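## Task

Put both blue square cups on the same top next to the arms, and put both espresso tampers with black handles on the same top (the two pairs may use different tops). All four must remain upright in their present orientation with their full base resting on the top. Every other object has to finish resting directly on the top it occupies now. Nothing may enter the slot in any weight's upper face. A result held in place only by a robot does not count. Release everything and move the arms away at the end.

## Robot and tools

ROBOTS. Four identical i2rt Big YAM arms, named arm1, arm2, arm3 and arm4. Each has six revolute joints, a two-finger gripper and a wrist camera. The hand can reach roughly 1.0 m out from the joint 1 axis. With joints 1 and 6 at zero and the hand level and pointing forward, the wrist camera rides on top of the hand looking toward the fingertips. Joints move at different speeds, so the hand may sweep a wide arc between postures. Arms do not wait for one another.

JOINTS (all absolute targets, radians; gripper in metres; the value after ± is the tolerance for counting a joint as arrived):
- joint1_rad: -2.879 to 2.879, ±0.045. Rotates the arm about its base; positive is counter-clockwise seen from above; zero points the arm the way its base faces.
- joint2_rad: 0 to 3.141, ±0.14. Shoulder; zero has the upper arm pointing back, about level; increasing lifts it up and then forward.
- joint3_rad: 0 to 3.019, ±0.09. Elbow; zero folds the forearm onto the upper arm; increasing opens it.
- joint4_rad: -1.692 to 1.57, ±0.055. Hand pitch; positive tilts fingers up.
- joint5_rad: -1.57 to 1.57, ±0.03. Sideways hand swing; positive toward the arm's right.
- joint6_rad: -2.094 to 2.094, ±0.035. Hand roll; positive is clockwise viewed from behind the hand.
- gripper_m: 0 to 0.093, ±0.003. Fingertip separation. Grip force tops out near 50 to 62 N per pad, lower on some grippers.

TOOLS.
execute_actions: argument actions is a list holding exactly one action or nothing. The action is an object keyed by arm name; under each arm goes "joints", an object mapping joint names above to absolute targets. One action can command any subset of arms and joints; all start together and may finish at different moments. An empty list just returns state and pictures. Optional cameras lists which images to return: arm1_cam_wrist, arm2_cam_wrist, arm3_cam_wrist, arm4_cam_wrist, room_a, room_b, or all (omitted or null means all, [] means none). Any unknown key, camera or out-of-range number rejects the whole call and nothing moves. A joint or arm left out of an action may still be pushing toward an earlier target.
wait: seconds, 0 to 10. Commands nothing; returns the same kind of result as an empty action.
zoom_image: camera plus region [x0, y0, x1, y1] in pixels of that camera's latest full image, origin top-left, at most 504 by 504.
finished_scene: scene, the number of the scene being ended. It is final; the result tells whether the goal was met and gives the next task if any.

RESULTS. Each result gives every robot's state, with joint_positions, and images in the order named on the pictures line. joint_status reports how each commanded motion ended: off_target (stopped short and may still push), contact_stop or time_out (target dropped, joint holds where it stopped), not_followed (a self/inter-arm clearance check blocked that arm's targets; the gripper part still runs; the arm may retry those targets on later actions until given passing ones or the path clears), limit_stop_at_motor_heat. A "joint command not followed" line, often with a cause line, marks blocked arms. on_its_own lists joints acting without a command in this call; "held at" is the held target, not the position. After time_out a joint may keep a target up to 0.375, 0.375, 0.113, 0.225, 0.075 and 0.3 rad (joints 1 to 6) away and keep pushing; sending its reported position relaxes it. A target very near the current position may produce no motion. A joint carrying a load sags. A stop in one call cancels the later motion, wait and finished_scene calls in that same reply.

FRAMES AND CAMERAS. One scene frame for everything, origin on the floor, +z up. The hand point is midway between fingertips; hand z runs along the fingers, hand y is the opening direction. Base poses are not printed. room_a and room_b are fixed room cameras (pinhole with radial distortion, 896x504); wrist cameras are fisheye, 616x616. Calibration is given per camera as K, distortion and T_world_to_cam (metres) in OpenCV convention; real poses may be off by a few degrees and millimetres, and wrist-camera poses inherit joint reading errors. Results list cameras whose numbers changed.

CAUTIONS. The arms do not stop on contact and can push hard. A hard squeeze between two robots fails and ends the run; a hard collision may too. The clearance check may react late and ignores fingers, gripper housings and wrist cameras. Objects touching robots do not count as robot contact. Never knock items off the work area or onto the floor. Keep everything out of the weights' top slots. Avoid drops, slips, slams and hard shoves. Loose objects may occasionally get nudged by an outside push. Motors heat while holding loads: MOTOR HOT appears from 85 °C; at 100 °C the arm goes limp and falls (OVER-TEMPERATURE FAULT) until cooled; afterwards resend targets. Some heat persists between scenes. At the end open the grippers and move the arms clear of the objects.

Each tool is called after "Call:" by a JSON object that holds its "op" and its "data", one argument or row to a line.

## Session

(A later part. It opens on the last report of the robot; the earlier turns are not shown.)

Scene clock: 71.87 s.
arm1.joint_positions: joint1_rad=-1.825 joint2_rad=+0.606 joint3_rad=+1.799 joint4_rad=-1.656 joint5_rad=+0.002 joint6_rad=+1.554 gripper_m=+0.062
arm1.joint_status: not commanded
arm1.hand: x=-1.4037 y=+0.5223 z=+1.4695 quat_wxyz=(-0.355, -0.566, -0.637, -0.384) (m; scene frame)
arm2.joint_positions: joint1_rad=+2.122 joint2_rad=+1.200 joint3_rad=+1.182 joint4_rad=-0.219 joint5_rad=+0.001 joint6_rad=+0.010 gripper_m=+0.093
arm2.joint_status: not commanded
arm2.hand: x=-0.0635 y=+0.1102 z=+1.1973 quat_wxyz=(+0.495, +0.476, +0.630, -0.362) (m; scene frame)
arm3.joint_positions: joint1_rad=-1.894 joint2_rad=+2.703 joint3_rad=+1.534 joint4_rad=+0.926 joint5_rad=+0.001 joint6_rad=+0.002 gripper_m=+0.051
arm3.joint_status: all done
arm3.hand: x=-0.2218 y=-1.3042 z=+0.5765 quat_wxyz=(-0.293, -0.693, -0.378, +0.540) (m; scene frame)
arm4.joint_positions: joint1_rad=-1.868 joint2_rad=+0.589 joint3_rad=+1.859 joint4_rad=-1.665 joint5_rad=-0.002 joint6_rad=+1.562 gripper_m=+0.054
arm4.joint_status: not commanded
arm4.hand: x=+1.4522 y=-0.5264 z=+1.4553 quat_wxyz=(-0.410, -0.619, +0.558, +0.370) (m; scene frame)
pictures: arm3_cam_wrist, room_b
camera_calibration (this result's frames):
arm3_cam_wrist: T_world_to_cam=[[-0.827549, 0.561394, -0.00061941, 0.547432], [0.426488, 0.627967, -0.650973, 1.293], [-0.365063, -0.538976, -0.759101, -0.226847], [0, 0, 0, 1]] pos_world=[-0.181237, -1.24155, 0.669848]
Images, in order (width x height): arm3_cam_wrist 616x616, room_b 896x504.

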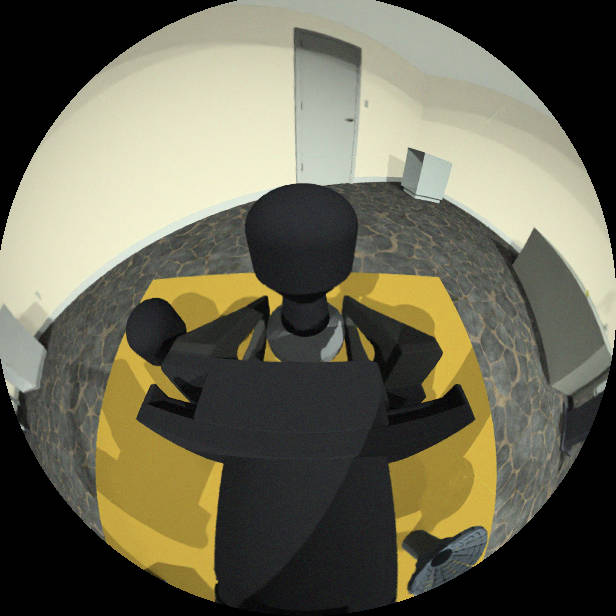

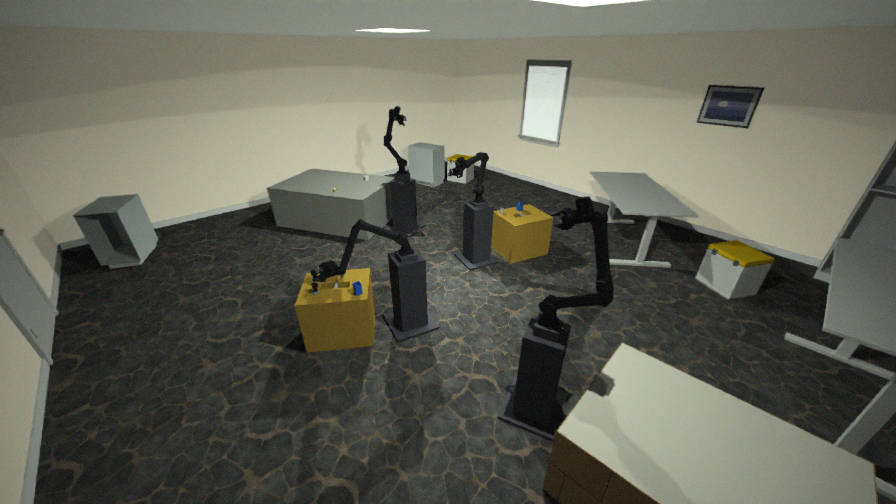

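Call:
{"op": "execute_actions", "data": {
  "actions": [
    {"arm3":{"joints":{"joint1_rad":-1.925,"joint2_rad":2.8,"joint3_rad":1.7,"joint4_rad":0.97}}}
  ],
  "cameras": ["arm3_cam_wrist"]
}}

Call:
{"op": "execute_actions", "data": {
  "actions": [
    {"arm3":{"joints":{"joint2_rad":2.86,"joint3_rad":1.76}}}
  ],
  "cameras": ["arm3_cam_wrist"]
}}

Scene clock: 75.47 s.
arm1.joint_positions: joint1_rad=-1.825 joint2_rad=+0.606 joint3_rad=+1.799 joint4_rad=-1.656 joint5_rad=+0.002 joint6_rad=+1.554 gripper_m=+0.062
arm1.joint_status: not commanded
arm1.hand: x=-1.4037 y=+0.5223 z=+1.4695 quat_wxyz=(-0.355, -0.566, -0.637, -0.384) (m; scene frame)
arm2.joint_positions: joint1_rad=+2.122 joint2_rad=+1.200 joint3_rad=+1.182 joint4_rad=-0.219 joint5_rad=+0.001 joint6_rad=+0.010 gripper_m=+0.093
arm2.joint_status: not commanded
arm2.hand: x=-0.0635 y=+0.1102 z=+1.1973 quat_wxyz=(+0.495, +0.476, +0.630, -0.362) (m; scene frame)
arm3.joint_positions: joint1_rad=-1.926 joint2_rad=+2.831 joint3_rad=+1.658 joint4_rad=+0.926 joint5_rad=+0.001 joint6_rad=+0.002 gripper_m=+0.051
arm3.joint_status: all done
arm3.hand: x=-0.2474 y=-1.2963 z=+0.5269 quat_wxyz=(-0.283, -0.700, -0.367, +0.543) (m; scene frame)
arm4.joint_positions: joint1_rad=-1.868 joint2_rad=+0.589 joint3_rad=+1.859 joint4_rad=-1.665 joint5_rad=-0.002 joint6_rad=+1.562 gripper_m=+0.054
arm4.joint_status: not commanded
arm4.hand: x=+1.4522 y=-0.5264 z=+1.4553 quat_wxyz=(-0.410, -0.619, +0.558, +0.370) (m; scene frame)
pictures: arm3_cam_wrist
camera_calibration (this result's frames):
arm3_cam_wrist: T_world_to_cam=[[-0.808904, 0.587941, -0.000363235, 0.560666], [0.447903, 0.615836, -0.648174, 1.25483], [-0.380864, -0.524473, -0.761492, -0.253495], [0, 0, 0, 1]] pos_world=[-0.205064, -1.23536, 0.620518]
Images, in order (width x height): arm3_cam_wrist 616x616.

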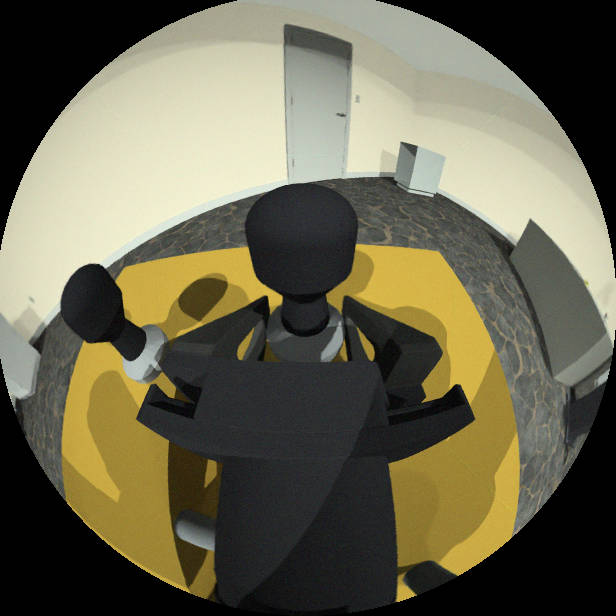

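Scene clock: 76.13 s.
arm1.joint_positions: joint1_rad=-1.825 joint2_rad=+0.606 joint3_rad=+1.799 joint4_rad=-1.656 joint5_rad=+0.002 joint6_rad=+1.554 gripper_m=+0.062
arm1.joint_status: not commanded
arm1.hand: x=-1.4037 y=+0.5223 z=+1.4695 quat_wxyz=(-0.355, -0.566, -0.637, -0.384) (m; scene frame)
arm2.joint_positions: joint1_rad=+2.122 joint2_rad=+1.200 joint3_rad=+1.182 joint4_rad=-0.219 joint5_rad=+0.001 joint6_rad=+0.010 gripper_m=+0.093
arm2.joint_status: not commanded
arm2.hand: x=-0.0635 y=+0.1102 z=+1.1973 quat_wxyz=(+0.495, +0.476, +0.630, -0.362) (m; scene frame)
arm3.joint_positions: joint1_rad=-1.926 joint2_rad=+2.864 joint3_rad=+1.715 joint4_rad=+0.930 joint5_rad=+0.001 joint6_rad=+0.000 gripper_m=+0.051
arm3.joint_status: all done
arm3.hand: x=-0.2538 y=-1.3055 z=+0.5242 quat_wxyz=(-0.287, -0.692, -0.364, +0.553) (m; scene frame)
arm4.joint_positions: joint1_rad=-1.868 joint2_rad=+0.589 joint3_rad=+1.859 joint4_rad=-1.665 joint5_rad=-0.002 joint6_rad=+1.562 gripper_m=+0.054
arm4.joint_status: not commanded
arm4.hand: x=+1.4522 y=-0.5264 z=+1.4553 quat_wxyz=(-0.410, -0.619, +0.558, +0.370) (m; scene frame)
pictures: arm3_cam_wrist
camera_calibration (this result's frames):
arm3_cam_wrist: T_world_to_cam=[[-0.809277, 0.587425, 0.00126628, 0.559284], [0.436294, 0.60251, -0.668303, 1.25178], [-0.393341, -0.54029, -0.743888, -0.295779], [0, 0, 0, 1]] pos_world=[-0.209873, -1.24256, 0.615837]
Images, in order (width x height): arm3_cam_wrist 616x616.

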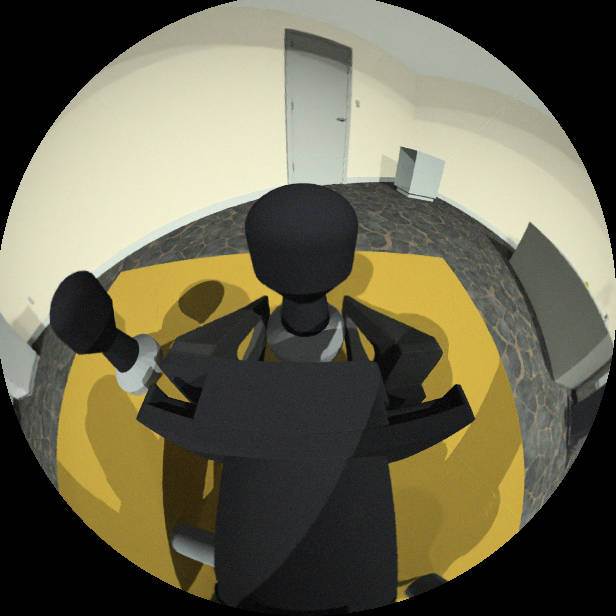

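Seems contact (no sag). Release.

Call:
{"op": "execute_actions", "data": {
  "actions": [
    {"arm3":{"joints":{"gripper_m":0.07}}}
  ],
  "cameras": ["arm3_cam_wrist"]
}}

Call:
{"op": "execute_actions", "data": {
  "actions": [
    {"arm3":{"joints":{"joint2_rad":2.3,"joint3_rad":1.25,"joint4_rad":0.8}}}
  ],
  "cameras": []
}}

Call:
{"op": "execute_actions", "data": {
  "actions": [
    {"arm3":{"joints":{"joint1_rad":-1.52,"joint2_rad":1.85,"joint3_rad":1.1,"joint4_rad":-0.8,"gripper_m":0.093}}}
  ],
  "cameras": ["arm3_cam_wrist"]
}}

Scene clock: 77.40 s.
arm1.joint_positions: joint1_rad=-1.825 joint2_rad=+0.606 joint3_rad=+1.799 joint4_rad=-1.656 joint5_rad=+0.002 joint6_rad=+1.554 gripper_m=+0.062
arm1.joint_status: not commanded
arm1.hand: x=-1.4037 y=+0.5223 z=+1.4695 quat_wxyz=(-0.355, -0.566, -0.637, -0.384) (m; scene frame)
arm2.joint_positions: joint1_rad=+2.122 joint2_rad=+1.200 joint3_rad=+1.182 joint4_rad=-0.219 joint5_rad=+0.001 joint6_rad=+0.010 gripper_m=+0.093
arm2.joint_status: not commanded
arm2.hand: x=-0.0635 y=+0.1102 z=+1.1973 quat_wxyz=(+0.495, +0.476, +0.630, -0.362) (m; scene frame)
arm3.joint_positions: joint1_rad=-1.926 joint2_rad=+2.864 joint3_rad=+1.727 joint4_rad=+0.941 joint5_rad=+0.001 joint6_rad=+0.000 gripper_m=+0.070
arm3.joint_status: all done
arm3.hand: x=-0.2569 y=-1.3100 z=+0.5319 quat_wxyz=(-0.292, -0.686, -0.360, +0.561) (m; scene frame)
arm4.joint_positions: joint1_rad=-1.868 joint2_rad=+0.589 joint3_rad=+1.859 joint4_rad=-1.665 joint5_rad=-0.002 joint6_rad=+1.562 gripper_m=+0.054
arm4.joint_status: not commanded
arm4.hand: x=+1.4522 y=-0.5264 z=+1.4553 quat_wxyz=(-0.410, -0.619, +0.558, +0.370) (m; scene frame)
pictures: arm3_cam_wrist
camera_calibration (this result's frames):
arm3_cam_wrist: T_world_to_cam=[[-0.809321, 0.587366, 0.000739869, 0.559618], [0.426968, 0.589175, -0.685982, 1.25055], [-0.403359, -0.554864, -0.727618, -0.324059], [0, 0, 0, 1]] pos_world=[-0.211748, -1.2453, 0.621653]
Images, in order (width x height): arm3_cam_wrist 616x616.

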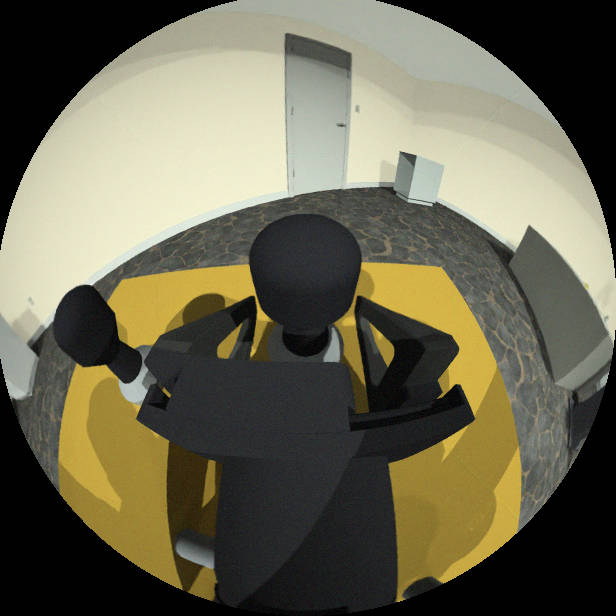

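Scene clock: 78.90 s.
arm1.joint_positions: joint1_rad=-1.825 joint2_rad=+0.606 joint3_rad=+1.799 joint4_rad=-1.656 joint5_rad=+0.002 joint6_rad=+1.554 gripper_m=+0.062
arm1.joint_status: not commanded
arm1.hand: x=-1.4037 y=+0.5223 z=+1.4695 quat_wxyz=(-0.355, -0.566, -0.637, -0.384) (m; scene frame)
arm2.joint_positions: joint1_rad=+2.122 joint2_rad=+1.200 joint3_rad=+1.182 joint4_rad=-0.219 joint5_rad=+0.001 joint6_rad=+0.010 gripper_m=+0.093
arm2.joint_status: not commanded
arm2.hand: x=-0.0635 y=+0.1102 z=+1.1973 quat_wxyz=(+0.495, +0.476, +0.630, -0.362) (m; scene frame)
arm3.joint_positions: joint1_rad=-1.926 joint2_rad=+2.291 joint3_rad=+1.253 joint4_rad=+0.813 joint5_rad=+0.001 joint6_rad=+0.000 gripper_m=+0.070
arm3.joint_status: all done
arm3.hand: x=-0.2283 y=-1.2702 z=+0.7440 quat_wxyz=(-0.286, -0.694, -0.365, +0.551) (m; scene frame)
arm4.joint_positions: joint1_rad=-1.868 joint2_rad=+0.589 joint3_rad=+1.859 joint4_rad=-1.665 joint5_rad=-0.002 joint6_rad=+1.562 gripper_m=+0.054
arm4.joint_status: not commanded
arm4.hand: x=+1.4522 y=-0.5264 z=+1.4553 quat_wxyz=(-0.410, -0.619, +0.558, +0.370) (m; scene frame)
pictures: none
No camera images: the call's "cameras" was empty. Leave "cameras" out to get every camera's image.

Scene clock: 80.77 s.
arm1.joint_positions: joint1_rad=-1.825 joint2_rad=+0.606 joint3_rad=+1.799 joint4_rad=-1.656 joint5_rad=+0.002 joint6_rad=+1.554 gripper_m=+0.062
arm1.joint_status: not commanded
arm1.hand: x=-1.4037 y=+0.5223 z=+1.4695 quat_wxyz=(-0.355, -0.566, -0.637, -0.384) (m; scene frame)
arm2.joint_positions: joint1_rad=+2.122 joint2_rad=+1.200 joint3_rad=+1.182 joint4_rad=-0.219 joint5_rad=+0.001 joint6_rad=+0.010 gripper_m=+0.093
arm2.joint_status: not commanded
arm2.hand: x=-0.0635 y=+0.1102 z=+1.1973 quat_wxyz=(+0.495, +0.476, +0.630, -0.362) (m; scene frame)
arm3.joint_positions: joint1_rad=-1.528 joint2_rad=+1.852 joint3_rad=+1.093 joint4_rad=-0.784 joint5_rad=-0.001 joint6_rad=+0.000 gripper_m=+0.093
arm3.joint_status: all done
arm3.hand: x=+0.1047 y=-1.1143 z=+0.7254 quat_wxyz=(-0.006, -0.776, -0.630, +0.008) (m; scene frame)
arm4.joint_positions: joint1_rad=-1.868 joint2_rad=+0.589 joint3_rad=+1.859 joint4_rad=-1.665 joint5_rad=-0.002 joint6_rad=+1.562 gripper_m=+0.054
arm4.joint_status: not commanded
arm4.hand: x=+1.4522 y=-0.5264 z=+1.4553 quat_wxyz=(-0.410, -0.619, +0.558, +0.370) (m; scene frame)
pictures: arm3_cam_wrist
camera_calibration (this result's frames):
arm3_cam_wrist: T_world_to_cam=[[-0.976639, 0.213955, 0.0200061, 0.324574], [0.18835, 0.807492, 0.559, 0.478779], [0.103446, 0.549709, -0.828926, 1.32243], [0, 0, 0, 1]] pos_world=[0.0900129, -1.18301, 0.822067]
Images, in order (width x height): arm3_cam_wrist 616x616.

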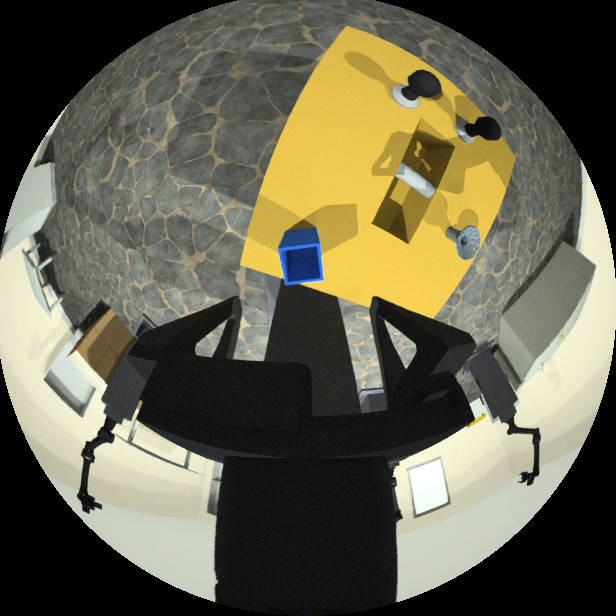

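Call:
{"op": "execute_actions", "data": {
  "actions": [
    {"arm3":{"joints":{"joint1_rad":-1.515,"joint2_rad":2.04,"joint3_rad":1.04,"joint4_rad":-0.57}}}
  ],
  "cameras": ["arm3_cam_wrist"]
}}

Call:
{"op": "execute_actions", "data": {
  "actions": [
    {"arm3":{"joints":{"joint2_rad":2.19,"joint3_rad":1.05,"joint4_rad":-0.42}},"arm2":{"joints":{"joint2_rad":1.6,"joint3_rad":1.1,"joint4_rad":0.35}}}
  ],
  "cameras": ["arm3_cam_wrist"]
}}

Scene clock: 82.37 s.
arm1.joint_positions: joint1_rad=-1.825 joint2_rad=+0.606 joint3_rad=+1.799 joint4_rad=-1.656 joint5_rad=+0.002 joint6_rad=+1.554 gripper_m=+0.062
arm1.joint_status: not commanded
arm1.hand: x=-1.4037 y=+0.5223 z=+1.4695 quat_wxyz=(-0.355, -0.566, -0.637, -0.384) (m; scene frame)
arm2.joint_positions: joint1_rad=+2.122 joint2_rad=+1.200 joint3_rad=+1.182 joint4_rad=-0.219 joint5_rad=+0.001 joint6_rad=+0.010 gripper_m=+0.093
arm2.joint_status: not commanded
arm2.hand: x=-0.0635 y=+0.1102 z=+1.1973 quat_wxyz=(+0.495, +0.476, +0.630, -0.362) (m; scene frame)
arm3.joint_positions: joint1_rad=-1.522 joint2_rad=+2.061 joint3_rad=+1.034 joint4_rad=-0.588 joint5_rad=-0.001 joint6_rad=+0.000 gripper_m=+0.093
arm3.joint_status: all done
arm3.hand: x=+0.1129 y=-1.0857 z=+0.6189 quat_wxyz=(+0.016, -0.775, -0.632, -0.019) (m; scene frame)
arm4.joint_positions: joint1_rad=-1.868 joint2_rad=+0.589 joint3_rad=+1.859 joint4_rad=-1.665 joint5_rad=-0.002 joint6_rad=+1.562 gripper_m=+0.054
arm4.joint_status: not commanded
arm4.hand: x=+1.4522 y=-0.5264 z=+1.4553 quat_wxyz=(-0.410, -0.619, +0.558, +0.370) (m; scene frame)
pictures: arm3_cam_wrist
camera_calibration (this result's frames):
arm3_cam_wrist: T_world_to_cam=[[-0.978032, 0.207444, 0.0204919, 0.32146], [0.175725, 0.767598, 0.616371, 0.436227], [0.112133, 0.606432, -0.787189, 1.25235], [0, 0, 0, 1]] pos_world=[0.0973124, -1.161, 0.710375]
Images, in order (width x height): arm3_cam_wrist 616x616.

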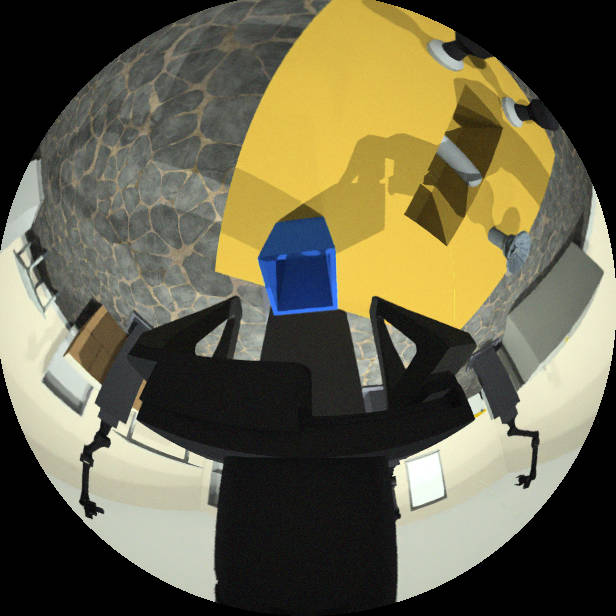

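Scene clock: 83.60 s.
arm1.joint_positions: joint1_rad=-1.825 joint2_rad=+0.606 joint3_rad=+1.799 joint4_rad=-1.656 joint5_rad=+0.002 joint6_rad=+1.554 gripper_m=+0.062
arm1.joint_status: not commanded
arm1.hand: x=-1.4037 y=+0.5223 z=+1.4695 quat_wxyz=(-0.355, -0.566, -0.637, -0.384) (m; scene frame)
arm2.joint_positions: joint1_rad=+2.122 joint2_rad=+1.614 joint3_rad=+1.075 joint4_rad=+0.332 joint5_rad=+0.001 joint6_rad=+0.010 gripper_m=+0.093
arm2.joint_status: all done
arm2.hand: x=-0.0330 y=+0.0116 z=+1.0112 quat_wxyz=(+0.504, +0.471, +0.623, -0.369) (m; scene frame)
arm3.joint_positions: joint1_rad=-1.522 joint2_rad=+2.203 joint3_rad=+1.034 joint4_rad=-0.437 joint5_rad=-0.001 joint6_rad=+0.000 gripper_m=+0.093
arm3.joint_status: all done
arm3.hand: x=+0.1141 y=-1.0796 z=+0.5573 quat_wxyz=(+0.013, -0.775, -0.632, -0.016) (m; scene frame)
arm4.joint_positions: joint1_rad=-1.868 joint2_rad=+0.589 joint3_rad=+1.859 joint4_rad=-1.665 joint5_rad=-0.002 joint6_rad=+1.562 gripper_m=+0.054
arm4.joint_status: not commanded
arm4.hand: x=+1.4522 y=-0.5264 z=+1.4553 quat_wxyz=(-0.410, -0.619, +0.558, +0.370) (m; scene frame)
pictures: arm3_cam_wrist
camera_calibration (this result's frames):
arm3_cam_wrist: T_world_to_cam=[[-0.978001, 0.207599, 0.0204352, 0.322774], [0.176748, 0.772641, 0.609743, 0.478293], [0.110793, 0.599941, -0.792336, 1.19601], [0, 0, 0, 1]] pos_world=[0.0986272, -1.15409, 0.649407]
Images, in order (width x height): arm3_cam_wrist 616x616.

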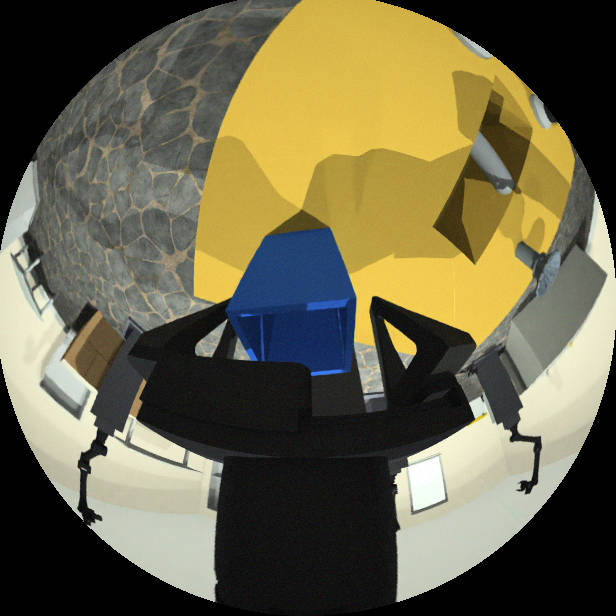

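Call:
{"op": "execute_actions", "data": {
  "actions": [
    {"arm3":{"joints":{"joint1_rad":-1.495,"joint3_rad":1.12,"joint2_rad":2.17}}}
  ],
  "cameras": []
}}

Call:
{"op": "execute_actions", "data": {
  "actions": [
    {"arm3":{"joints":{"gripper_m":0}}}
  ],
  "cameras": ["arm3_cam_wrist"]
}}

Call:
{"op": "execute_actions", "data": {
  "actions": [
    {"arm3":{"joints":{"joint2_rad":1.55,"joint3_rad":1.6,"joint4_rad":-1.57}}}
  ],
  "cameras": []
}}

Call:
{"op": "execute_actions", "data": {
  "actions": [
    {"arm3":{"joints":{"joint1_rad":2.14,"joint6_rad":1.57}}}
  ],
  "cameras": []
}}

Call:
{"op": "execute_actions", "data": {
  "actions": [
    {"arm2":{"joints":{"joint2_rad":2.0,"joint3_rad":1.55,"joint4_rad":0.3}}}
  ],
  "cameras": ["arm2_cam_wrist"]
}}

Scene clock: 85.23 s.
arm1.joint_positions: joint1_rad=-1.825 joint2_rad=+0.606 joint3_rad=+1.799 joint4_rad=-1.656 joint5_rad=+0.002 joint6_rad=+1.554 gripper_m=+0.062
arm1.joint_status: not commanded
arm1.hand: x=-1.4037 y=+0.5223 z=+1.4695 quat_wxyz=(-0.355, -0.566, -0.637, -0.384) (m; scene frame)
arm2.joint_positions: joint1_rad=+2.122 joint2_rad=+1.614 joint3_rad=+1.075 joint4_rad=+0.332 joint5_rad=+0.001 joint6_rad=+0.010 gripper_m=+0.093
arm2.joint_status: not commanded
arm2.hand: x=-0.0330 y=+0.0116 z=+1.0112 quat_wxyz=(+0.504, +0.471, +0.623, -0.369) (m; scene frame)
arm3.joint_positions: joint1_rad=-1.498 joint2_rad=+2.188 joint3_rad=+1.101 joint4_rad=-0.434 joint5_rad=-0.001 joint6_rad=+0.000 gripper_m=+0.093
arm3.joint_status: all done
arm3.hand: x=+0.1169 y=-1.1263 z=+0.5748 quat_wxyz=(-0.014, -0.767, -0.642, +0.017) (m; scene frame)
arm4.joint_positions: joint1_rad=-1.868 joint2_rad=+0.589 joint3_rad=+1.859 joint4_rad=-1.665 joint5_rad=-0.002 joint6_rad=+1.562 gripper_m=+0.054
arm4.joint_status: not commanded
arm4.hand: x=+1.4522 y=-0.5264 z=+1.4553 quat_wxyz=(-0.410, -0.619, +0.558, +0.370) (m; scene frame)
pictures: none
No camera images: the call's "cameras" was empty. Leave "cameras" out to get every camera's image.

Scene clock: 85.93 s.
arm1.joint_positions: joint1_rad=-1.825 joint2_rad=+0.606 joint3_rad=+1.799 joint4_rad=-1.656 joint5_rad=+0.002 joint6_rad=+1.554 gripper_m=+0.062
arm1.joint_status: not commanded
arm1.hand: x=-1.4037 y=+0.5223 z=+1.4695 quat_wxyz=(-0.355, -0.566, -0.637, -0.384) (m; scene frame)
arm2.joint_positions: joint1_rad=+2.122 joint2_rad=+1.614 joint3_rad=+1.075 joint4_rad=+0.332 joint5_rad=+0.001 joint6_rad=+0.010 gripper_m=+0.093
arm2.joint_status: not commanded
arm2.hand: x=-0.0330 y=+0.0116 z=+1.0112 quat_wxyz=(+0.504, +0.471, +0.623, -0.369) (m; scene frame)
arm3.joint_positions: joint1_rad=-1.498 joint2_rad=+2.188 joint3_rad=+1.101 joint4_rad=-0.434 joint5_rad=-0.001 joint6_rad=+0.000 gripper_m=+0.051
arm3.joint_status: gripper_m off_target (ended at +0.051, target +0.000)
arm3.hand: x=+0.1168 y=-1.1263 z=+0.5748 quat_wxyz=(-0.014, -0.767, -0.642, +0.017) (m; scene frame)
arm4.joint_positions: joint1_rad=-1.868 joint2_rad=+0.589 joint3_rad=+1.859 joint4_rad=-1.665 joint5_rad=-0.002 joint6_rad=+1.562 gripper_m=+0.054
arm4.joint_status: not commanded
arm4.hand: x=+1.4522 y=-0.5264 z=+1.4553 quat_wxyz=(-0.410, -0.619, +0.558, +0.370) (m; scene frame)
pictures: arm3_cam_wrist
camera_calibration (this result's frames):
arm3_cam_wrist: T_world_to_cam=[[-0.982562, 0.184855, 0.0200055, 0.309906], [0.166232, 0.825139, 0.539918, 0.603741], [0.0832996, 0.533829, -0.84148, 1.19455], [0, 0, 0, 1]] pos_world=[0.104635, -1.19314, 0.673018]
Images, in order (width x height): arm3_cam_wrist 616x616.

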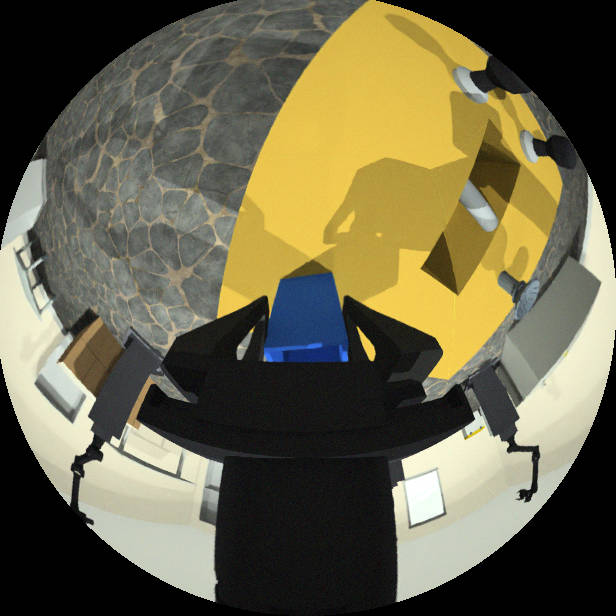

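Scene clock: 87.63 s.
arm1.joint_positions: joint1_rad=-1.825 joint2_rad=+0.606 joint3_rad=+1.799 joint4_rad=-1.656 joint5_rad=+0.002 joint6_rad=+1.554 gripper_m=+0.062
arm1.joint_status: not commanded
arm1.hand: x=-1.4037 y=+0.5223 z=+1.4695 quat_wxyz=(-0.355, -0.566, -0.637, -0.384) (m; scene frame)
arm2.joint_positions: joint1_rad=+2.122 joint2_rad=+1.614 joint3_rad=+1.075 joint4_rad=+0.332 joint5_rad=+0.001 joint6_rad=+0.010 gripper_m=+0.093
arm2.joint_status: not commanded
arm2.hand: x=-0.0330 y=+0.0116 z=+1.0112 quat_wxyz=(+0.504, +0.471, +0.623, -0.369) (m; scene frame)
arm3.joint_positions: joint1_rad=-1.498 joint2_rad=+1.567 joint3_rad=+1.592 joint4_rad=-1.554 joint5_rad=-0.001 joint6_rad=+0.000 gripper_m=+0.051
arm3.joint_status: all done
arm3.hand: x=+0.1179 y=-1.1238 z=+1.0318 quat_wxyz=(-0.011, -0.767, -0.642, +0.014) (m; scene frame)
arm4.joint_positions: joint1_rad=-1.868 joint2_rad=+0.589 joint3_rad=+1.859 joint4_rad=-1.665 joint5_rad=-0.002 joint6_rad=+1.562 gripper_m=+0.054
arm4.joint_status: not commanded
arm4.hand: x=+1.4522 y=-0.5264 z=+1.4553 quat_wxyz=(-0.410, -0.619, +0.558, +0.370) (m; scene frame)
pictures: none
No camera images: the call's "cameras" was empty. Leave "cameras" out to get every camera's image.

Scene clock: 90.53 s.
arm1.joint_positions: joint1_rad=-1.825 joint2_rad=+0.606 joint3_rad=+1.799 joint4_rad=-1.656 joint5_rad=+0.002 joint6_rad=+1.554 gripper_m=+0.062
arm1.joint_status: not commanded
arm1.hand: x=-1.4037 y=+0.5223 z=+1.4695 quat_wxyz=(-0.355, -0.566, -0.637, -0.384) (m; scene frame)
arm2.joint_positions: joint1_rad=+2.122 joint2_rad=+1.614 joint3_rad=+1.075 joint4_rad=+0.332 joint5_rad=+0.001 joint6_rad=+0.010 gripper_m=+0.093
arm2.joint_status: not commanded
arm2.hand: x=-0.0330 y=+0.0116 z=+1.0112 quat_wxyz=(+0.504, +0.471, +0.623, -0.369) (m; scene frame)
arm3.joint_positions: joint1_rad=+2.147 joint2_rad=+1.567 joint3_rad=+1.592 joint4_rad=-1.554 joint5_rad=+0.000 joint6_rad=+1.558 gripper_m=+0.051
arm3.joint_status: all done
arm3.hand: x=+0.0496 y=-0.1954 z=+1.0380 quat_wxyz=(+0.003, +0.168, -0.985, -0.024) (m; scene frame)
arm4.joint_positions: joint1_rad=-1.868 joint2_rad=+0.589 joint3_rad=+1.859 joint4_rad=-1.665 joint5_rad=-0.002 joint6_rad=+1.562 gripper_m=+0.054
arm4.joint_status: not commanded
arm4.hand: x=+1.4522 y=-0.5264 z=+1.4553 quat_wxyz=(-0.410, -0.619, +0.558, +0.370) (m; scene frame)
pictures: none
No camera images: the call's "cameras" was empty. Leave "cameras" out to get every camera's image.

Scene clock: 91.90 s.
arm1.joint_positions: joint1_rad=-1.825 joint2_rad=+0.606 joint3_rad=+1.799 joint4_rad=-1.656 joint5_rad=+0.002 joint6_rad=+1.554 gripper_m=+0.062
arm1.joint_status: not commanded
arm1.hand: x=-1.4037 y=+0.5223 z=+1.4695 quat_wxyz=(-0.355, -0.566, -0.637, -0.384) (m; scene frame)
arm2.joint_positions: joint1_rad=+2.122 joint2_rad=+1.995 joint3_rad=+1.504 joint4_rad=+0.303 joint5_rad=+0.001 joint6_rad=+0.010 gripper_m=+0.093
arm2.joint_status: all done
arm2.hand: x=+0.0083 y=-0.1251 z=+0.9714 quat_wxyz=(+0.510, +0.467, +0.618, -0.374) (m; scene frame)
arm3.joint_positions: joint1_rad=+2.147 joint2_rad=+1.567 joint3_rad=+1.592 joint4_rad=-1.554 joint5_rad=+0.000 joint6_rad=+1.558 gripper_m=+0.051
arm3.joint_status: not commanded
arm3.hand: x=+0.0496 y=-0.1954 z=+1.0380 quat_wxyz=(+0.003, +0.168, -0.985, -0.024) (m; scene frame)
arm4.joint_positions: joint1_rad=-1.868 joint2_rad=+0.589 joint3_rad=+1.859 joint4_rad=-1.665 joint5_rad=-0.002 joint6_rad=+1.562 gripper_m=+0.054
arm4.joint_status: not commanded
arm4.hand: x=+1.4522 y=-0.5264 z=+1.4553 quat_wxyz=(-0.410, -0.619, +0.558, +0.370) (m; scene frame)
pictures: arm2_cam_wrist
camera_calibration (this result's frames):
arm2_cam_wrist: T_world_to_cam=[[-0.958523, -0.284347, -0.0195219, -0.00515218], [-0.197527, 0.71211, -0.673708, 0.748598], [0.205469, -0.641908, -0.73874, 0.75961], [0, 0, 0, 1]] pos_world=[-0.013146, -0.0469491, 1.06539]
Images, in order (width x height): arm2_cam_wrist 616x616.

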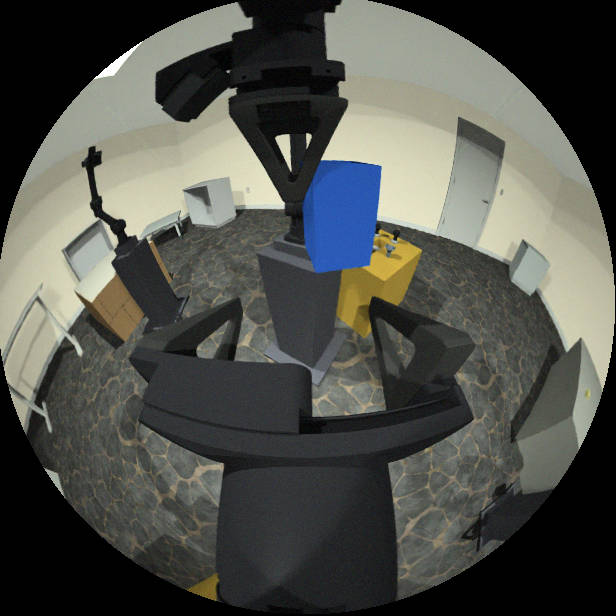

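Call:
{"op": "execute_actions", "data": {
  "actions": [
    {"arm2":{"joints":{"joint1_rad":2.085,"joint3_rad":1.6}}}
  ],
  "cameras": []
}}

Call:
{"op": "execute_actions", "data": {
  "actions": [
    {"arm2":{"joints":{"joint2_rad":2.2,"joint3_rad":1.92,"joint4_rad":0.18}}}
  ],
  "cameras": ["arm2_cam_wrist"]
}}

Scene clock: 93.20 s.
arm1.joint_positions: joint1_rad=-1.825 joint2_rad=+0.606 joint3_rad=+1.799 joint4_rad=-1.656 joint5_rad=+0.002 joint6_rad=+1.554 gripper_m=+0.062
arm1.joint_status: not commanded
arm1.hand: x=-1.4037 y=+0.5223 z=+1.4695 quat_wxyz=(-0.355, -0.566, -0.637, -0.384) (m; scene frame)
arm2.joint_positions: joint1_rad=+2.090 joint2_rad=+1.995 joint3_rad=+1.559 joint4_rad=+0.303 joint5_rad=+0.001 joint6_rad=+0.010 gripper_m=+0.093
arm2.joint_status: all done
arm2.hand: x=-0.0143 y=-0.1440 z=+1.0032 quat_wxyz=(+0.520, +0.466, +0.597, -0.395) (m; scene frame)
arm3.joint_positions: joint1_rad=+2.147 joint2_rad=+1.567 joint3_rad=+1.592 joint4_rad=-1.554 joint5_rad=+0.000 joint6_rad=+1.558 gripper_m=+0.051
arm3.joint_status: not commanded
arm3.hand: x=+0.0496 y=-0.1954 z=+1.0380 quat_wxyz=(+0.003, +0.168, -0.985, -0.024) (m; scene frame)
arm4.joint_positions: joint1_rad=-1.868 joint2_rad=+0.589 joint3_rad=+1.859 joint4_rad=-1.665 joint5_rad=-0.002 joint6_rad=+1.562 gripper_m=+0.054
arm4.joint_status: not commanded
arm4.hand: x=+1.4522 y=-0.5264 z=+1.4553 quat_wxyz=(-0.410, -0.619, +0.558, +0.370) (m; scene frame)
pictures: none
No camera images: the call's "cameras" was empty. Leave "cameras" out to get every camera's image.

Scene clock: 94.37 s.
arm1.joint_positions: joint1_rad=-1.825 joint2_rad=+0.606 joint3_rad=+1.799 joint4_rad=-1.656 joint5_rad=+0.002 joint6_rad=+1.554 gripper_m=+0.062
arm1.joint_status: not commanded
arm1.hand: x=-1.4037 y=+0.5223 z=+1.4695 quat_wxyz=(-0.355, -0.566, -0.637, -0.384) (m; scene frame)
arm2.joint_positions: joint1_rad=+2.090 joint2_rad=+2.190 joint3_rad=+1.873 joint4_rad=+0.184 joint5_rad=+0.001 joint6_rad=+0.010 gripper_m=+0.093
arm2.joint_status: all done
arm2.hand: x=+0.0047 y=-0.2155 z=+0.9961 quat_wxyz=(+0.520, +0.466, +0.597, -0.395) (m; scene frame)
arm3.joint_positions: joint1_rad=+2.147 joint2_rad=+1.567 joint3_rad=+1.592 joint4_rad=-1.554 joint5_rad=+0.000 joint6_rad=+1.558 gripper_m=+0.051
arm3.joint_status: not commanded
arm3.hand: x=+0.0496 y=-0.1954 z=+1.0380 quat_wxyz=(+0.003, +0.168, -0.985, -0.024) (m; scene frame)
arm4.joint_positions: joint1_rad=-1.868 joint2_rad=+0.589 joint3_rad=+1.859 joint4_rad=-1.665 joint5_rad=-0.002 joint6_rad=+1.562 gripper_m=+0.054
arm4.joint_status: not commanded
arm4.hand: x=+1.4522 y=-0.5264 z=+1.4553 quat_wxyz=(-0.410, -0.619, +0.558, +0.370) (m; scene frame)
pictures: arm2_cam_wrist
camera_calibration (this result's frames):
arm2_cam_wrist: T_world_to_cam=[[-0.967043, -0.253889, -0.0191996, -0.0275492], [-0.164732, 0.681381, -0.71315, 0.861368], [0.194143, -0.686484, -0.700748, 0.673144], [0, 0, 0, 1]] pos_world=[-0.0154327, -0.131812, 1.08546]
Images, in order (width x height): arm2_cam_wrist 616x616.

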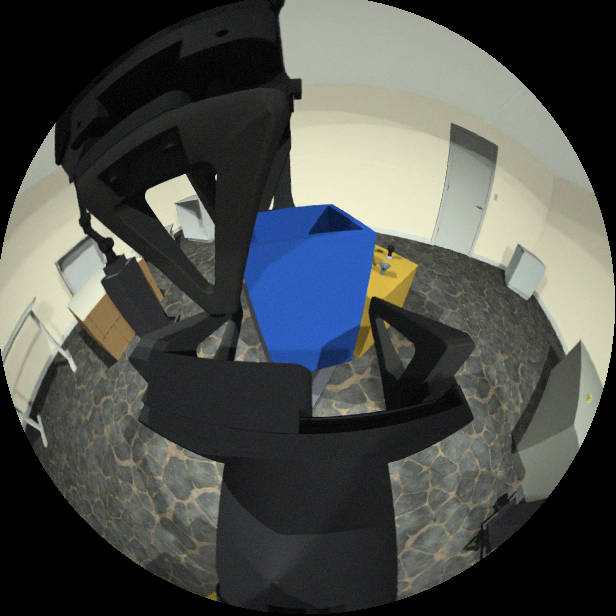

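Call:
{"op": "execute_actions", "data": {
  "actions": [
    {"arm2":{"joints":{"gripper_m":0}}}
  ],
  "cameras": []
}}

Call:
{"op": "execute_actions", "data": {
  "actions": [
    {"arm3":{"joints":{"gripper_m":0.062}}}
  ],
  "cameras": []
}}

Call:
{"op": "execute_actions", "data": {
  "actions": [
    {"arm3":{"joints":{"joint3_rad":1.85,"joint4_rad":-1.67}}}
  ],
  "cameras": ["arm2_cam_wrist"]
}}

Call:
{"op": "execute_actions", "data": {
  "actions": [
    {"arm3":{"joints":{"joint2_rad":0.6}},"arm2":{"joints":{"joint2_rad":1.9,"joint3_rad":1.5,"joint4_rad":0.3}}}
  ],
  "cameras": []
}}

Call:
{"op": "execute_actions", "data": {
  "actions": [
    {"arm2":{"joints":{"joint1_rad":-1.86}}}
  ],
  "cameras": []
}}

Call:
{"op": "execute_actions", "data": {
  "actions": [
    {"arm2":{"joints":{"joint2_rad":2.6,"joint3_rad":1.35,"joint4_rad":1.15}}}
  ],
  "cameras": ["arm2_cam_wrist","room_a"]
}}

Scene clock: 96.17 s.
arm1.joint_positions: joint1_rad=-1.825 joint2_rad=+0.606 joint3_rad=+1.799 joint4_rad=-1.656 joint5_rad=+0.002 joint6_rad=+1.554 gripper_m=+0.062
arm1.joint_status: not commanded
arm1.hand: x=-1.4037 y=+0.5223 z=+1.4695 quat_wxyz=(-0.355, -0.566, -0.637, -0.384) (m; scene frame)
arm2.joint_positions: joint1_rad=+2.090 joint2_rad=+2.191 joint3_rad=+1.874 joint4_rad=+0.182 joint5_rad=-0.011 joint6_rad=+0.006 gripper_m=+0.056
arm2.joint_status: gripper_m off_target (ended at +0.056, target +0.000)
arm2.hand: x=+0.0067 y=-0.2150 z=+0.9956 quat_wxyz=(+0.522, +0.462, +0.601, -0.392) (m; scene frame)
arm3.joint_positions: joint1_rad=+2.144 joint2_rad=+1.565 joint3_rad=+1.591 joint4_rad=-1.564 joint5_rad=-0.002 joint6_rad=+1.581 gripper_m=+0.051
arm3.joint_status: not commanded
arm3.hand: x=+0.0519 y=-0.1981 z=+1.0386 quat_wxyz=(+0.003, +0.155, -0.988, -0.019) (m; scene frame)
arm4.joint_positions: joint1_rad=-1.868 joint2_rad=+0.589 joint3_rad=+1.859 joint4_rad=-1.665 joint5_rad=-0.002 joint6_rad=+1.562 gripper_m=+0.054
arm4.joint_status: not commanded
arm4.hand: x=+1.4522 y=-0.5264 z=+1.4553 quat_wxyz=(-0.410, -0.619, +0.558, +0.370) (m; scene frame)
pictures: none
No camera images: the call's "cameras" was empty. Leave "cameras" out to get every camera's image.

Scene clock: 96.80 s.
arm1.joint_positions: joint1_rad=-1.825 joint2_rad=+0.606 joint3_rad=+1.799 joint4_rad=-1.656 joint5_rad=+0.002 joint6_rad=+1.554 gripper_m=+0.062
arm1.joint_status: not commanded
arm1.hand: x=-1.4037 y=+0.5223 z=+1.4695 quat_wxyz=(-0.355, -0.566, -0.637, -0.384) (m; scene frame)
arm2.joint_positions: joint1_rad=+2.090 joint2_rad=+2.191 joint3_rad=+1.874 joint4_rad=+0.182 joint5_rad=-0.004 joint6_rad=+0.006 gripper_m=+0.053
arm2.joint_status: not commanded
arm2.hand: x=+0.0056 y=-0.2153 z=+0.9956 quat_wxyz=(+0.520, +0.464, +0.599, -0.394) (m; scene frame)
arm3.joint_positions: joint1_rad=+2.144 joint2_rad=+1.565 joint3_rad=+1.591 joint4_rad=-1.564 joint5_rad=-0.002 joint6_rad=+1.581 gripper_m=+0.062
arm3.joint_status: all done
arm3.hand: x=+0.0519 y=-0.1981 z=+1.0386 quat_wxyz=(+0.003, +0.155, -0.988, -0.019) (m; scene frame)
arm4.joint_positions: joint1_rad=-1.868 joint2_rad=+0.589 joint3_rad=+1.859 joint4_rad=-1.665 joint5_rad=-0.002 joint6_rad=+1.562 gripper_m=+0.054
arm4.joint_status: not commanded
arm4.hand: x=+1.4522 y=-0.5264 z=+1.4553 quat_wxyz=(-0.410, -0.619, +0.558, +0.370) (m; scene frame)
pictures: none
No camera images: the call's "cameras" was empty. Leave "cameras" out to get every camera's image.

Scene clock: 97.90 s.
arm1.joint_positions: joint1_rad=-1.825 joint2_rad=+0.606 joint3_rad=+1.799 joint4_rad=-1.656 joint5_rad=+0.002 joint6_rad=+1.554 gripper_m=+0.062
arm1.joint_status: not commanded
arm1.hand: x=-1.4037 y=+0.5223 z=+1.4695 quat_wxyz=(-0.355, -0.566, -0.637, -0.384) (m; scene frame)
arm2.joint_positions: joint1_rad=+2.090 joint2_rad=+2.191 joint3_rad=+1.876 joint4_rad=+0.181 joint5_rad=-0.003 joint6_rad=+0.006 gripper_m=+0.053
arm2.joint_status: not commanded
arm2.hand: x=+0.0055 y=-0.2157 z=+0.9968 quat_wxyz=(+0.520, +0.464, +0.599, -0.394) (m; scene frame)
arm3.joint_positions: joint1_rad=+2.144 joint2_rad=+1.551 joint3_rad=+1.808 joint4_rad=-1.654 joint5_rad=-0.002 joint6_rad=+1.581 gripper_m=+0.062
arm3.joint_status: all done
arm3.hand: x=+0.0466 y=-0.1827 z=+1.1299 quat_wxyz=(+0.015, +0.155, -0.984, -0.088) (m; scene frame)
arm4.joint_positions: joint1_rad=-1.868 joint2_rad=+0.589 joint3_rad=+1.859 joint4_rad=-1.665 joint5_rad=-0.002 joint6_rad=+1.562 gripper_m=+0.054
arm4.joint_status: not commanded
arm4.hand: x=+1.4522 y=-0.5264 z=+1.4553 quat_wxyz=(-0.410, -0.619, +0.558, +0.370) (m; scene frame)
pictures: arm2_cam_wrist
camera_calibration (this result's frames):
arm2_cam_wrist: T_world_to_cam=[[-0.965775, -0.258928, -0.0153461, -0.0316859], [-0.170995, 0.680046, -0.71295, 0.861744], [0.195039, -0.685925, -0.701047, 0.673789], [0, 0, 0, 1]] pos_world=[-0.0146629, -0.132062, 1.08625]
Images, in order (width x height): arm2_cam_wrist 616x616.

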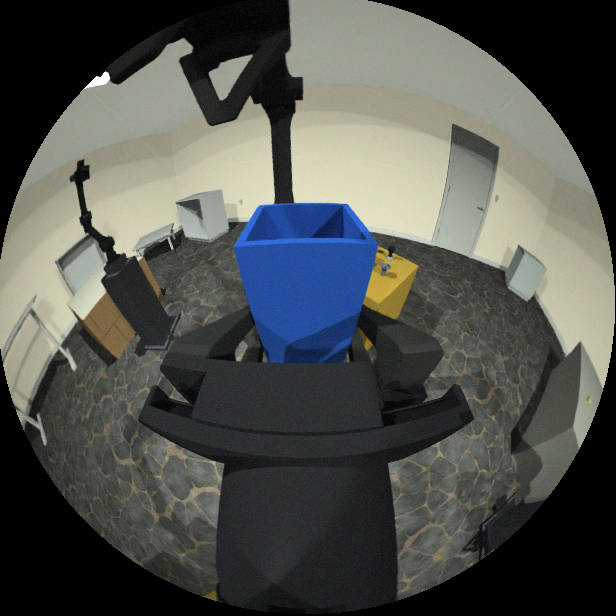

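Scene clock: 99.67 s.
arm1.joint_positions: joint1_rad=-1.825 joint2_rad=+0.606 joint3_rad=+1.799 joint4_rad=-1.656 joint5_rad=+0.002 joint6_rad=+1.554 gripper_m=+0.062
arm1.joint_status: not commanded
arm1.hand: x=-1.4037 y=+0.5223 z=+1.4695 quat_wxyz=(-0.355, -0.566, -0.637, -0.384) (m; scene frame)
arm2.joint_positions: joint1_rad=+2.090 joint2_rad=+1.894 joint3_rad=+1.488 joint4_rad=+0.285 joint5_rad=-0.003 joint6_rad=+0.006 gripper_m=+0.053
arm2.joint_status: all done
arm2.hand: x=-0.0208 y=-0.1172 z=+1.0369 quat_wxyz=(+0.524, +0.462, +0.596, -0.397) (m; scene frame)
arm3.joint_positions: joint1_rad=+2.144 joint2_rad=+0.598 joint3_rad=+1.851 joint4_rad=-1.656 joint5_rad=-0.002 joint6_rad=+1.580 gripper_m=+0.062
arm3.joint_status: all done
arm3.hand: x=+0.1740 y=-0.5657 z=+1.4286 quat_wxyz=(+0.092, +0.131, -0.822, -0.547) (m; scene frame)
arm4.joint_positions: joint1_rad=-1.868 joint2_rad=+0.589 joint3_rad=+1.859 joint4_rad=-1.665 joint5_rad=-0.002 joint6_rad=+1.562 gripper_m=+0.054
arm4.joint_status: not commanded
arm4.hand: x=+1.4522 y=-0.5264 z=+1.4553 quat_wxyz=(-0.410, -0.619, +0.558, +0.370) (m; scene frame)
pictures: none
No camera images: the call's "cameras" was empty. Leave "cameras" out to get every camera's image.

Scene clock: 102.80 s.
arm1.joint_positions: joint1_rad=-1.825 joint2_rad=+0.606 joint3_rad=+1.799 joint4_rad=-1.656 joint5_rad=+0.002 joint6_rad=+1.554 gripper_m=+0.062
arm1.joint_status: not commanded
arm1.hand: x=-1.4037 y=+0.5223 z=+1.4695 quat_wxyz=(-0.355, -0.566, -0.637, -0.384) (m; scene frame)
arm2.joint_positions: joint1_rad=-1.871 joint2_rad=+1.894 joint3_rad=+1.488 joint4_rad=+0.285 joint5_rad=+0.001 joint6_rad=+0.006 gripper_m=+0.054
arm2.joint_status: all done
arm2.hand: x=+0.2000 y=+1.3364 z=+1.0593 quat_wxyz=(-0.582, +0.356, -0.654, -0.327) (m; scene frame)
arm3.joint_positions: joint1_rad=+2.144 joint2_rad=+0.598 joint3_rad=+1.851 joint4_rad=-1.656 joint5_rad=-0.002 joint6_rad=+1.580 gripper_m=+0.062
arm3.joint_status: not commanded
arm3.hand: x=+0.1740 y=-0.5657 z=+1.4286 quat_wxyz=(+0.092, +0.131, -0.822, -0.547) (m; scene frame)
arm4.joint_positions: joint1_rad=-1.868 joint2_rad=+0.589 joint3_rad=+1.859 joint4_rad=-1.665 joint5_rad=-0.002 joint6_rad=+1.562 gripper_m=+0.054
arm4.joint_status: not commanded
arm4.hand: x=+1.4522 y=-0.5264 z=+1.4553 quat_wxyz=(-0.410, -0.619, +0.558, +0.370) (m; scene frame)
pictures: none
No camera images: the call's "cameras" was empty. Leave "cameras" out to get every camera's image.

Scene clock: 104.23 s.
arm1.joint_positions: joint1_rad=-1.825 joint2_rad=+0.606 joint3_rad=+1.799 joint4_rad=-1.656 joint5_rad=+0.002 joint6_rad=+1.554 gripper_m=+0.062
arm1.joint_status: not commanded
arm1.hand: x=-1.4037 y=+0.5223 z=+1.4695 quat_wxyz=(-0.355, -0.566, -0.637, -0.384) (m; scene frame)
arm2.joint_positions: joint1_rad=-1.871 joint2_rad=+2.623 joint3_rad=+1.328 joint4_rad=+1.127 joint5_rad=+0.001 joint6_rad=+0.006 gripper_m=+0.054
arm2.joint_status: all done
arm2.hand: x=+0.1629 y=+1.2833 z=+0.6224 quat_wxyz=(-0.567, +0.363, -0.667, -0.319) (m; scene frame)
arm3.joint_positions: joint1_rad=+2.144 joint2_rad=+0.598 joint3_rad=+1.851 joint4_rad=-1.656 joint5_rad=-0.002 joint6_rad=+1.580 gripper_m=+0.062
arm3.joint_status: not commanded
arm3.hand: x=+0.1740 y=-0.5657 z=+1.4286 quat_wxyz=(+0.092, +0.131, -0.822, -0.547) (m; scene frame)
arm4.joint_positions: joint1_rad=-1.868 joint2_rad=+0.589 joint3_rad=+1.859 joint4_rad=-1.665 joint5_rad=-0.002 joint6_rad=+1.562 gripper_m=+0.054
arm4.joint_status: not commanded
arm4.hand: x=+1.4522 y=-0.5264 z=+1.4553 quat_wxyz=(-0.410, -0.619, +0.558, +0.370) (m; scene frame)
pictures: arm2_cam_wrist, room_a
camera_calibration (this result's frames):
arm2_cam_wrist: T_world_to_cam=[[0.84636, -0.532331, -0.0172863, 0.55954], [-0.38593, -0.590581, -0.708711, 1.26527], [0.36706, 0.606496, -0.705287, -0.275195], [0, 0, 0, 1]] pos_world=[0.115747, 1.21201, 0.712293]
Images, in order (width x height): arm2_cam_wrist 616x616, room_a 896x504.

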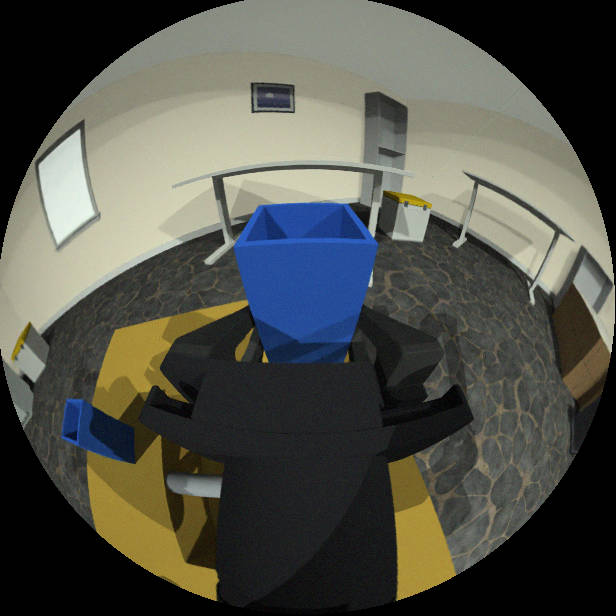

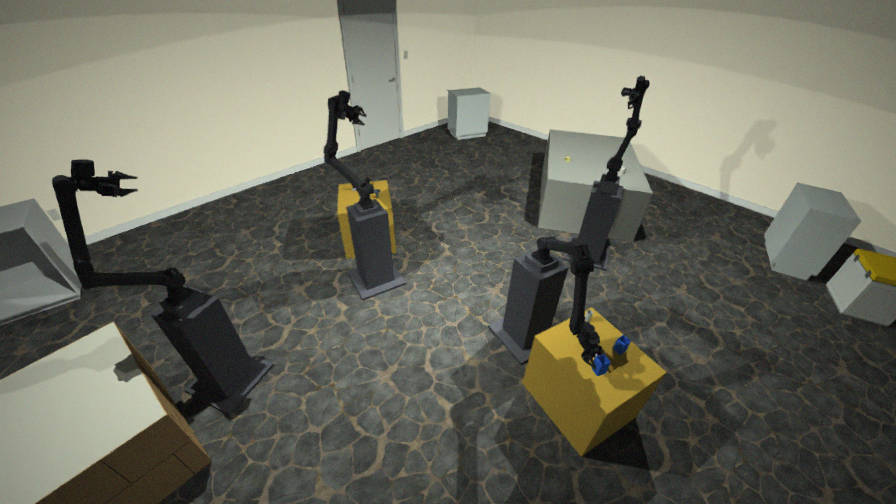

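Call:
{"op": "execute_actions", "data": {
  "actions": [
    {"arm2":{"joints":{"joint1_rad":-1.75,"joint2_rad":2.78,"joint3_rad":1.6,"joint4_rad":1.1}}}
  ],
  "cameras": ["arm2_cam_wrist","room_a"]
}}

Call:
{"op": "zoom_image", "data": {
  "camera": "room_a",
  "region": [500,290,690,420]
}}

Scene clock: 105.80 s.
arm1.joint_positions: joint1_rad=-1.825 joint2_rad=+0.606 joint3_rad=+1.799 joint4_rad=-1.656 joint5_rad=+0.002 joint6_rad=+1.554 gripper_m=+0.062
arm1.joint_status: not commanded
arm1.hand: x=-1.4037 y=+0.5223 z=+1.4695 quat_wxyz=(-0.355, -0.566, -0.637, -0.384) (m; scene frame)
arm2.joint_positions: joint1_rad=-1.740 joint2_rad=+2.764 joint3_rad=+1.567 joint4_rad=+1.102 joint5_rad=+0.001 joint6_rad=+0.006 gripper_m=+0.054
arm2.joint_status: all done
arm2.hand: x=+0.1004 y=+1.3765 z=+0.6006 quat_wxyz=(-0.568, +0.394, -0.621, -0.369) (m; scene frame)
arm3.joint_positions: joint1_rad=+2.144 joint2_rad=+0.598 joint3_rad=+1.851 joint4_rad=-1.656 joint5_rad=-0.002 joint6_rad=+1.580 gripper_m=+0.062
arm3.joint_status: not commanded
arm3.hand: x=+0.1740 y=-0.5657 z=+1.4286 quat_wxyz=(+0.092, +0.131, -0.822, -0.547) (m; scene frame)
arm4.joint_positions: joint1_rad=-1.868 joint2_rad=+0.589 joint3_rad=+1.859 joint4_rad=-1.665 joint5_rad=-0.002 joint6_rad=+1.562 gripper_m=+0.054
arm4.joint_status: not commanded
arm4.hand: x=+1.4522 y=-0.5264 z=+1.4553 quat_wxyz=(-0.410, -0.619, +0.558, +0.370) (m; scene frame)
pictures: arm2_cam_wrist, room_a
camera_calibration (this result's frames):
arm2_cam_wrist: T_world_to_cam=[[0.909061, -0.416371, -0.0155993, 0.494713], [-0.282315, -0.587978, -0.75801, 1.29639], [0.306442, 0.693481, -0.652056, -0.469698], [0, 0, 0, 1]] pos_world=[0.0602021, 1.29396, 0.684126]
Images, in order (width x height): arm2_cam_wrist 616x616, room_a 896x504.

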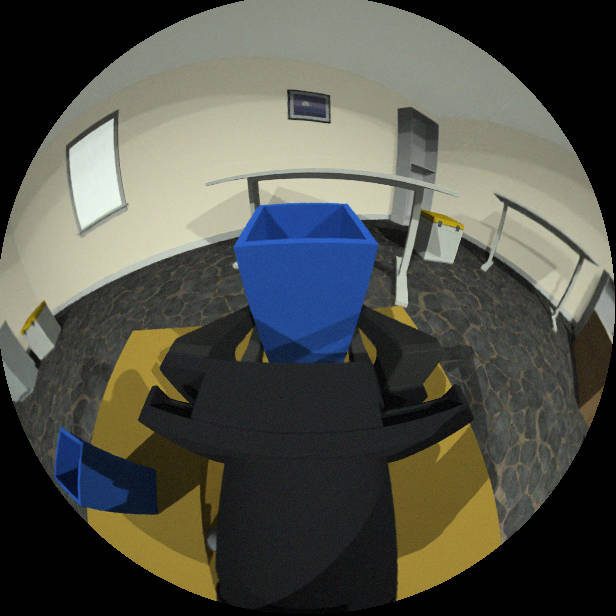

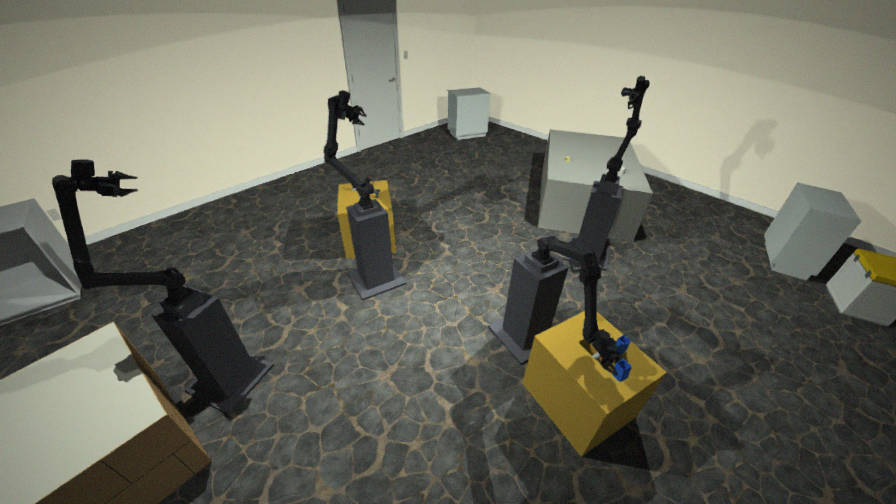

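Region (500, 290, 690, 420) of room_a's 896x504 image, scaled by 2.653, with more detail than that image has; it fills the top 345 rows of this view, and the rest is white.

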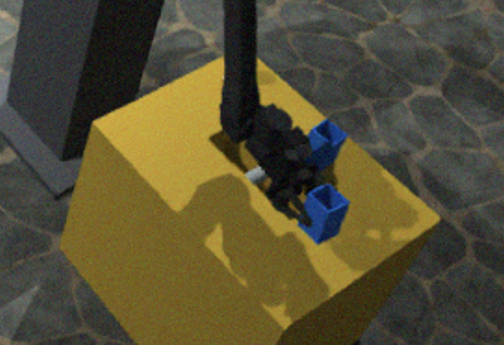

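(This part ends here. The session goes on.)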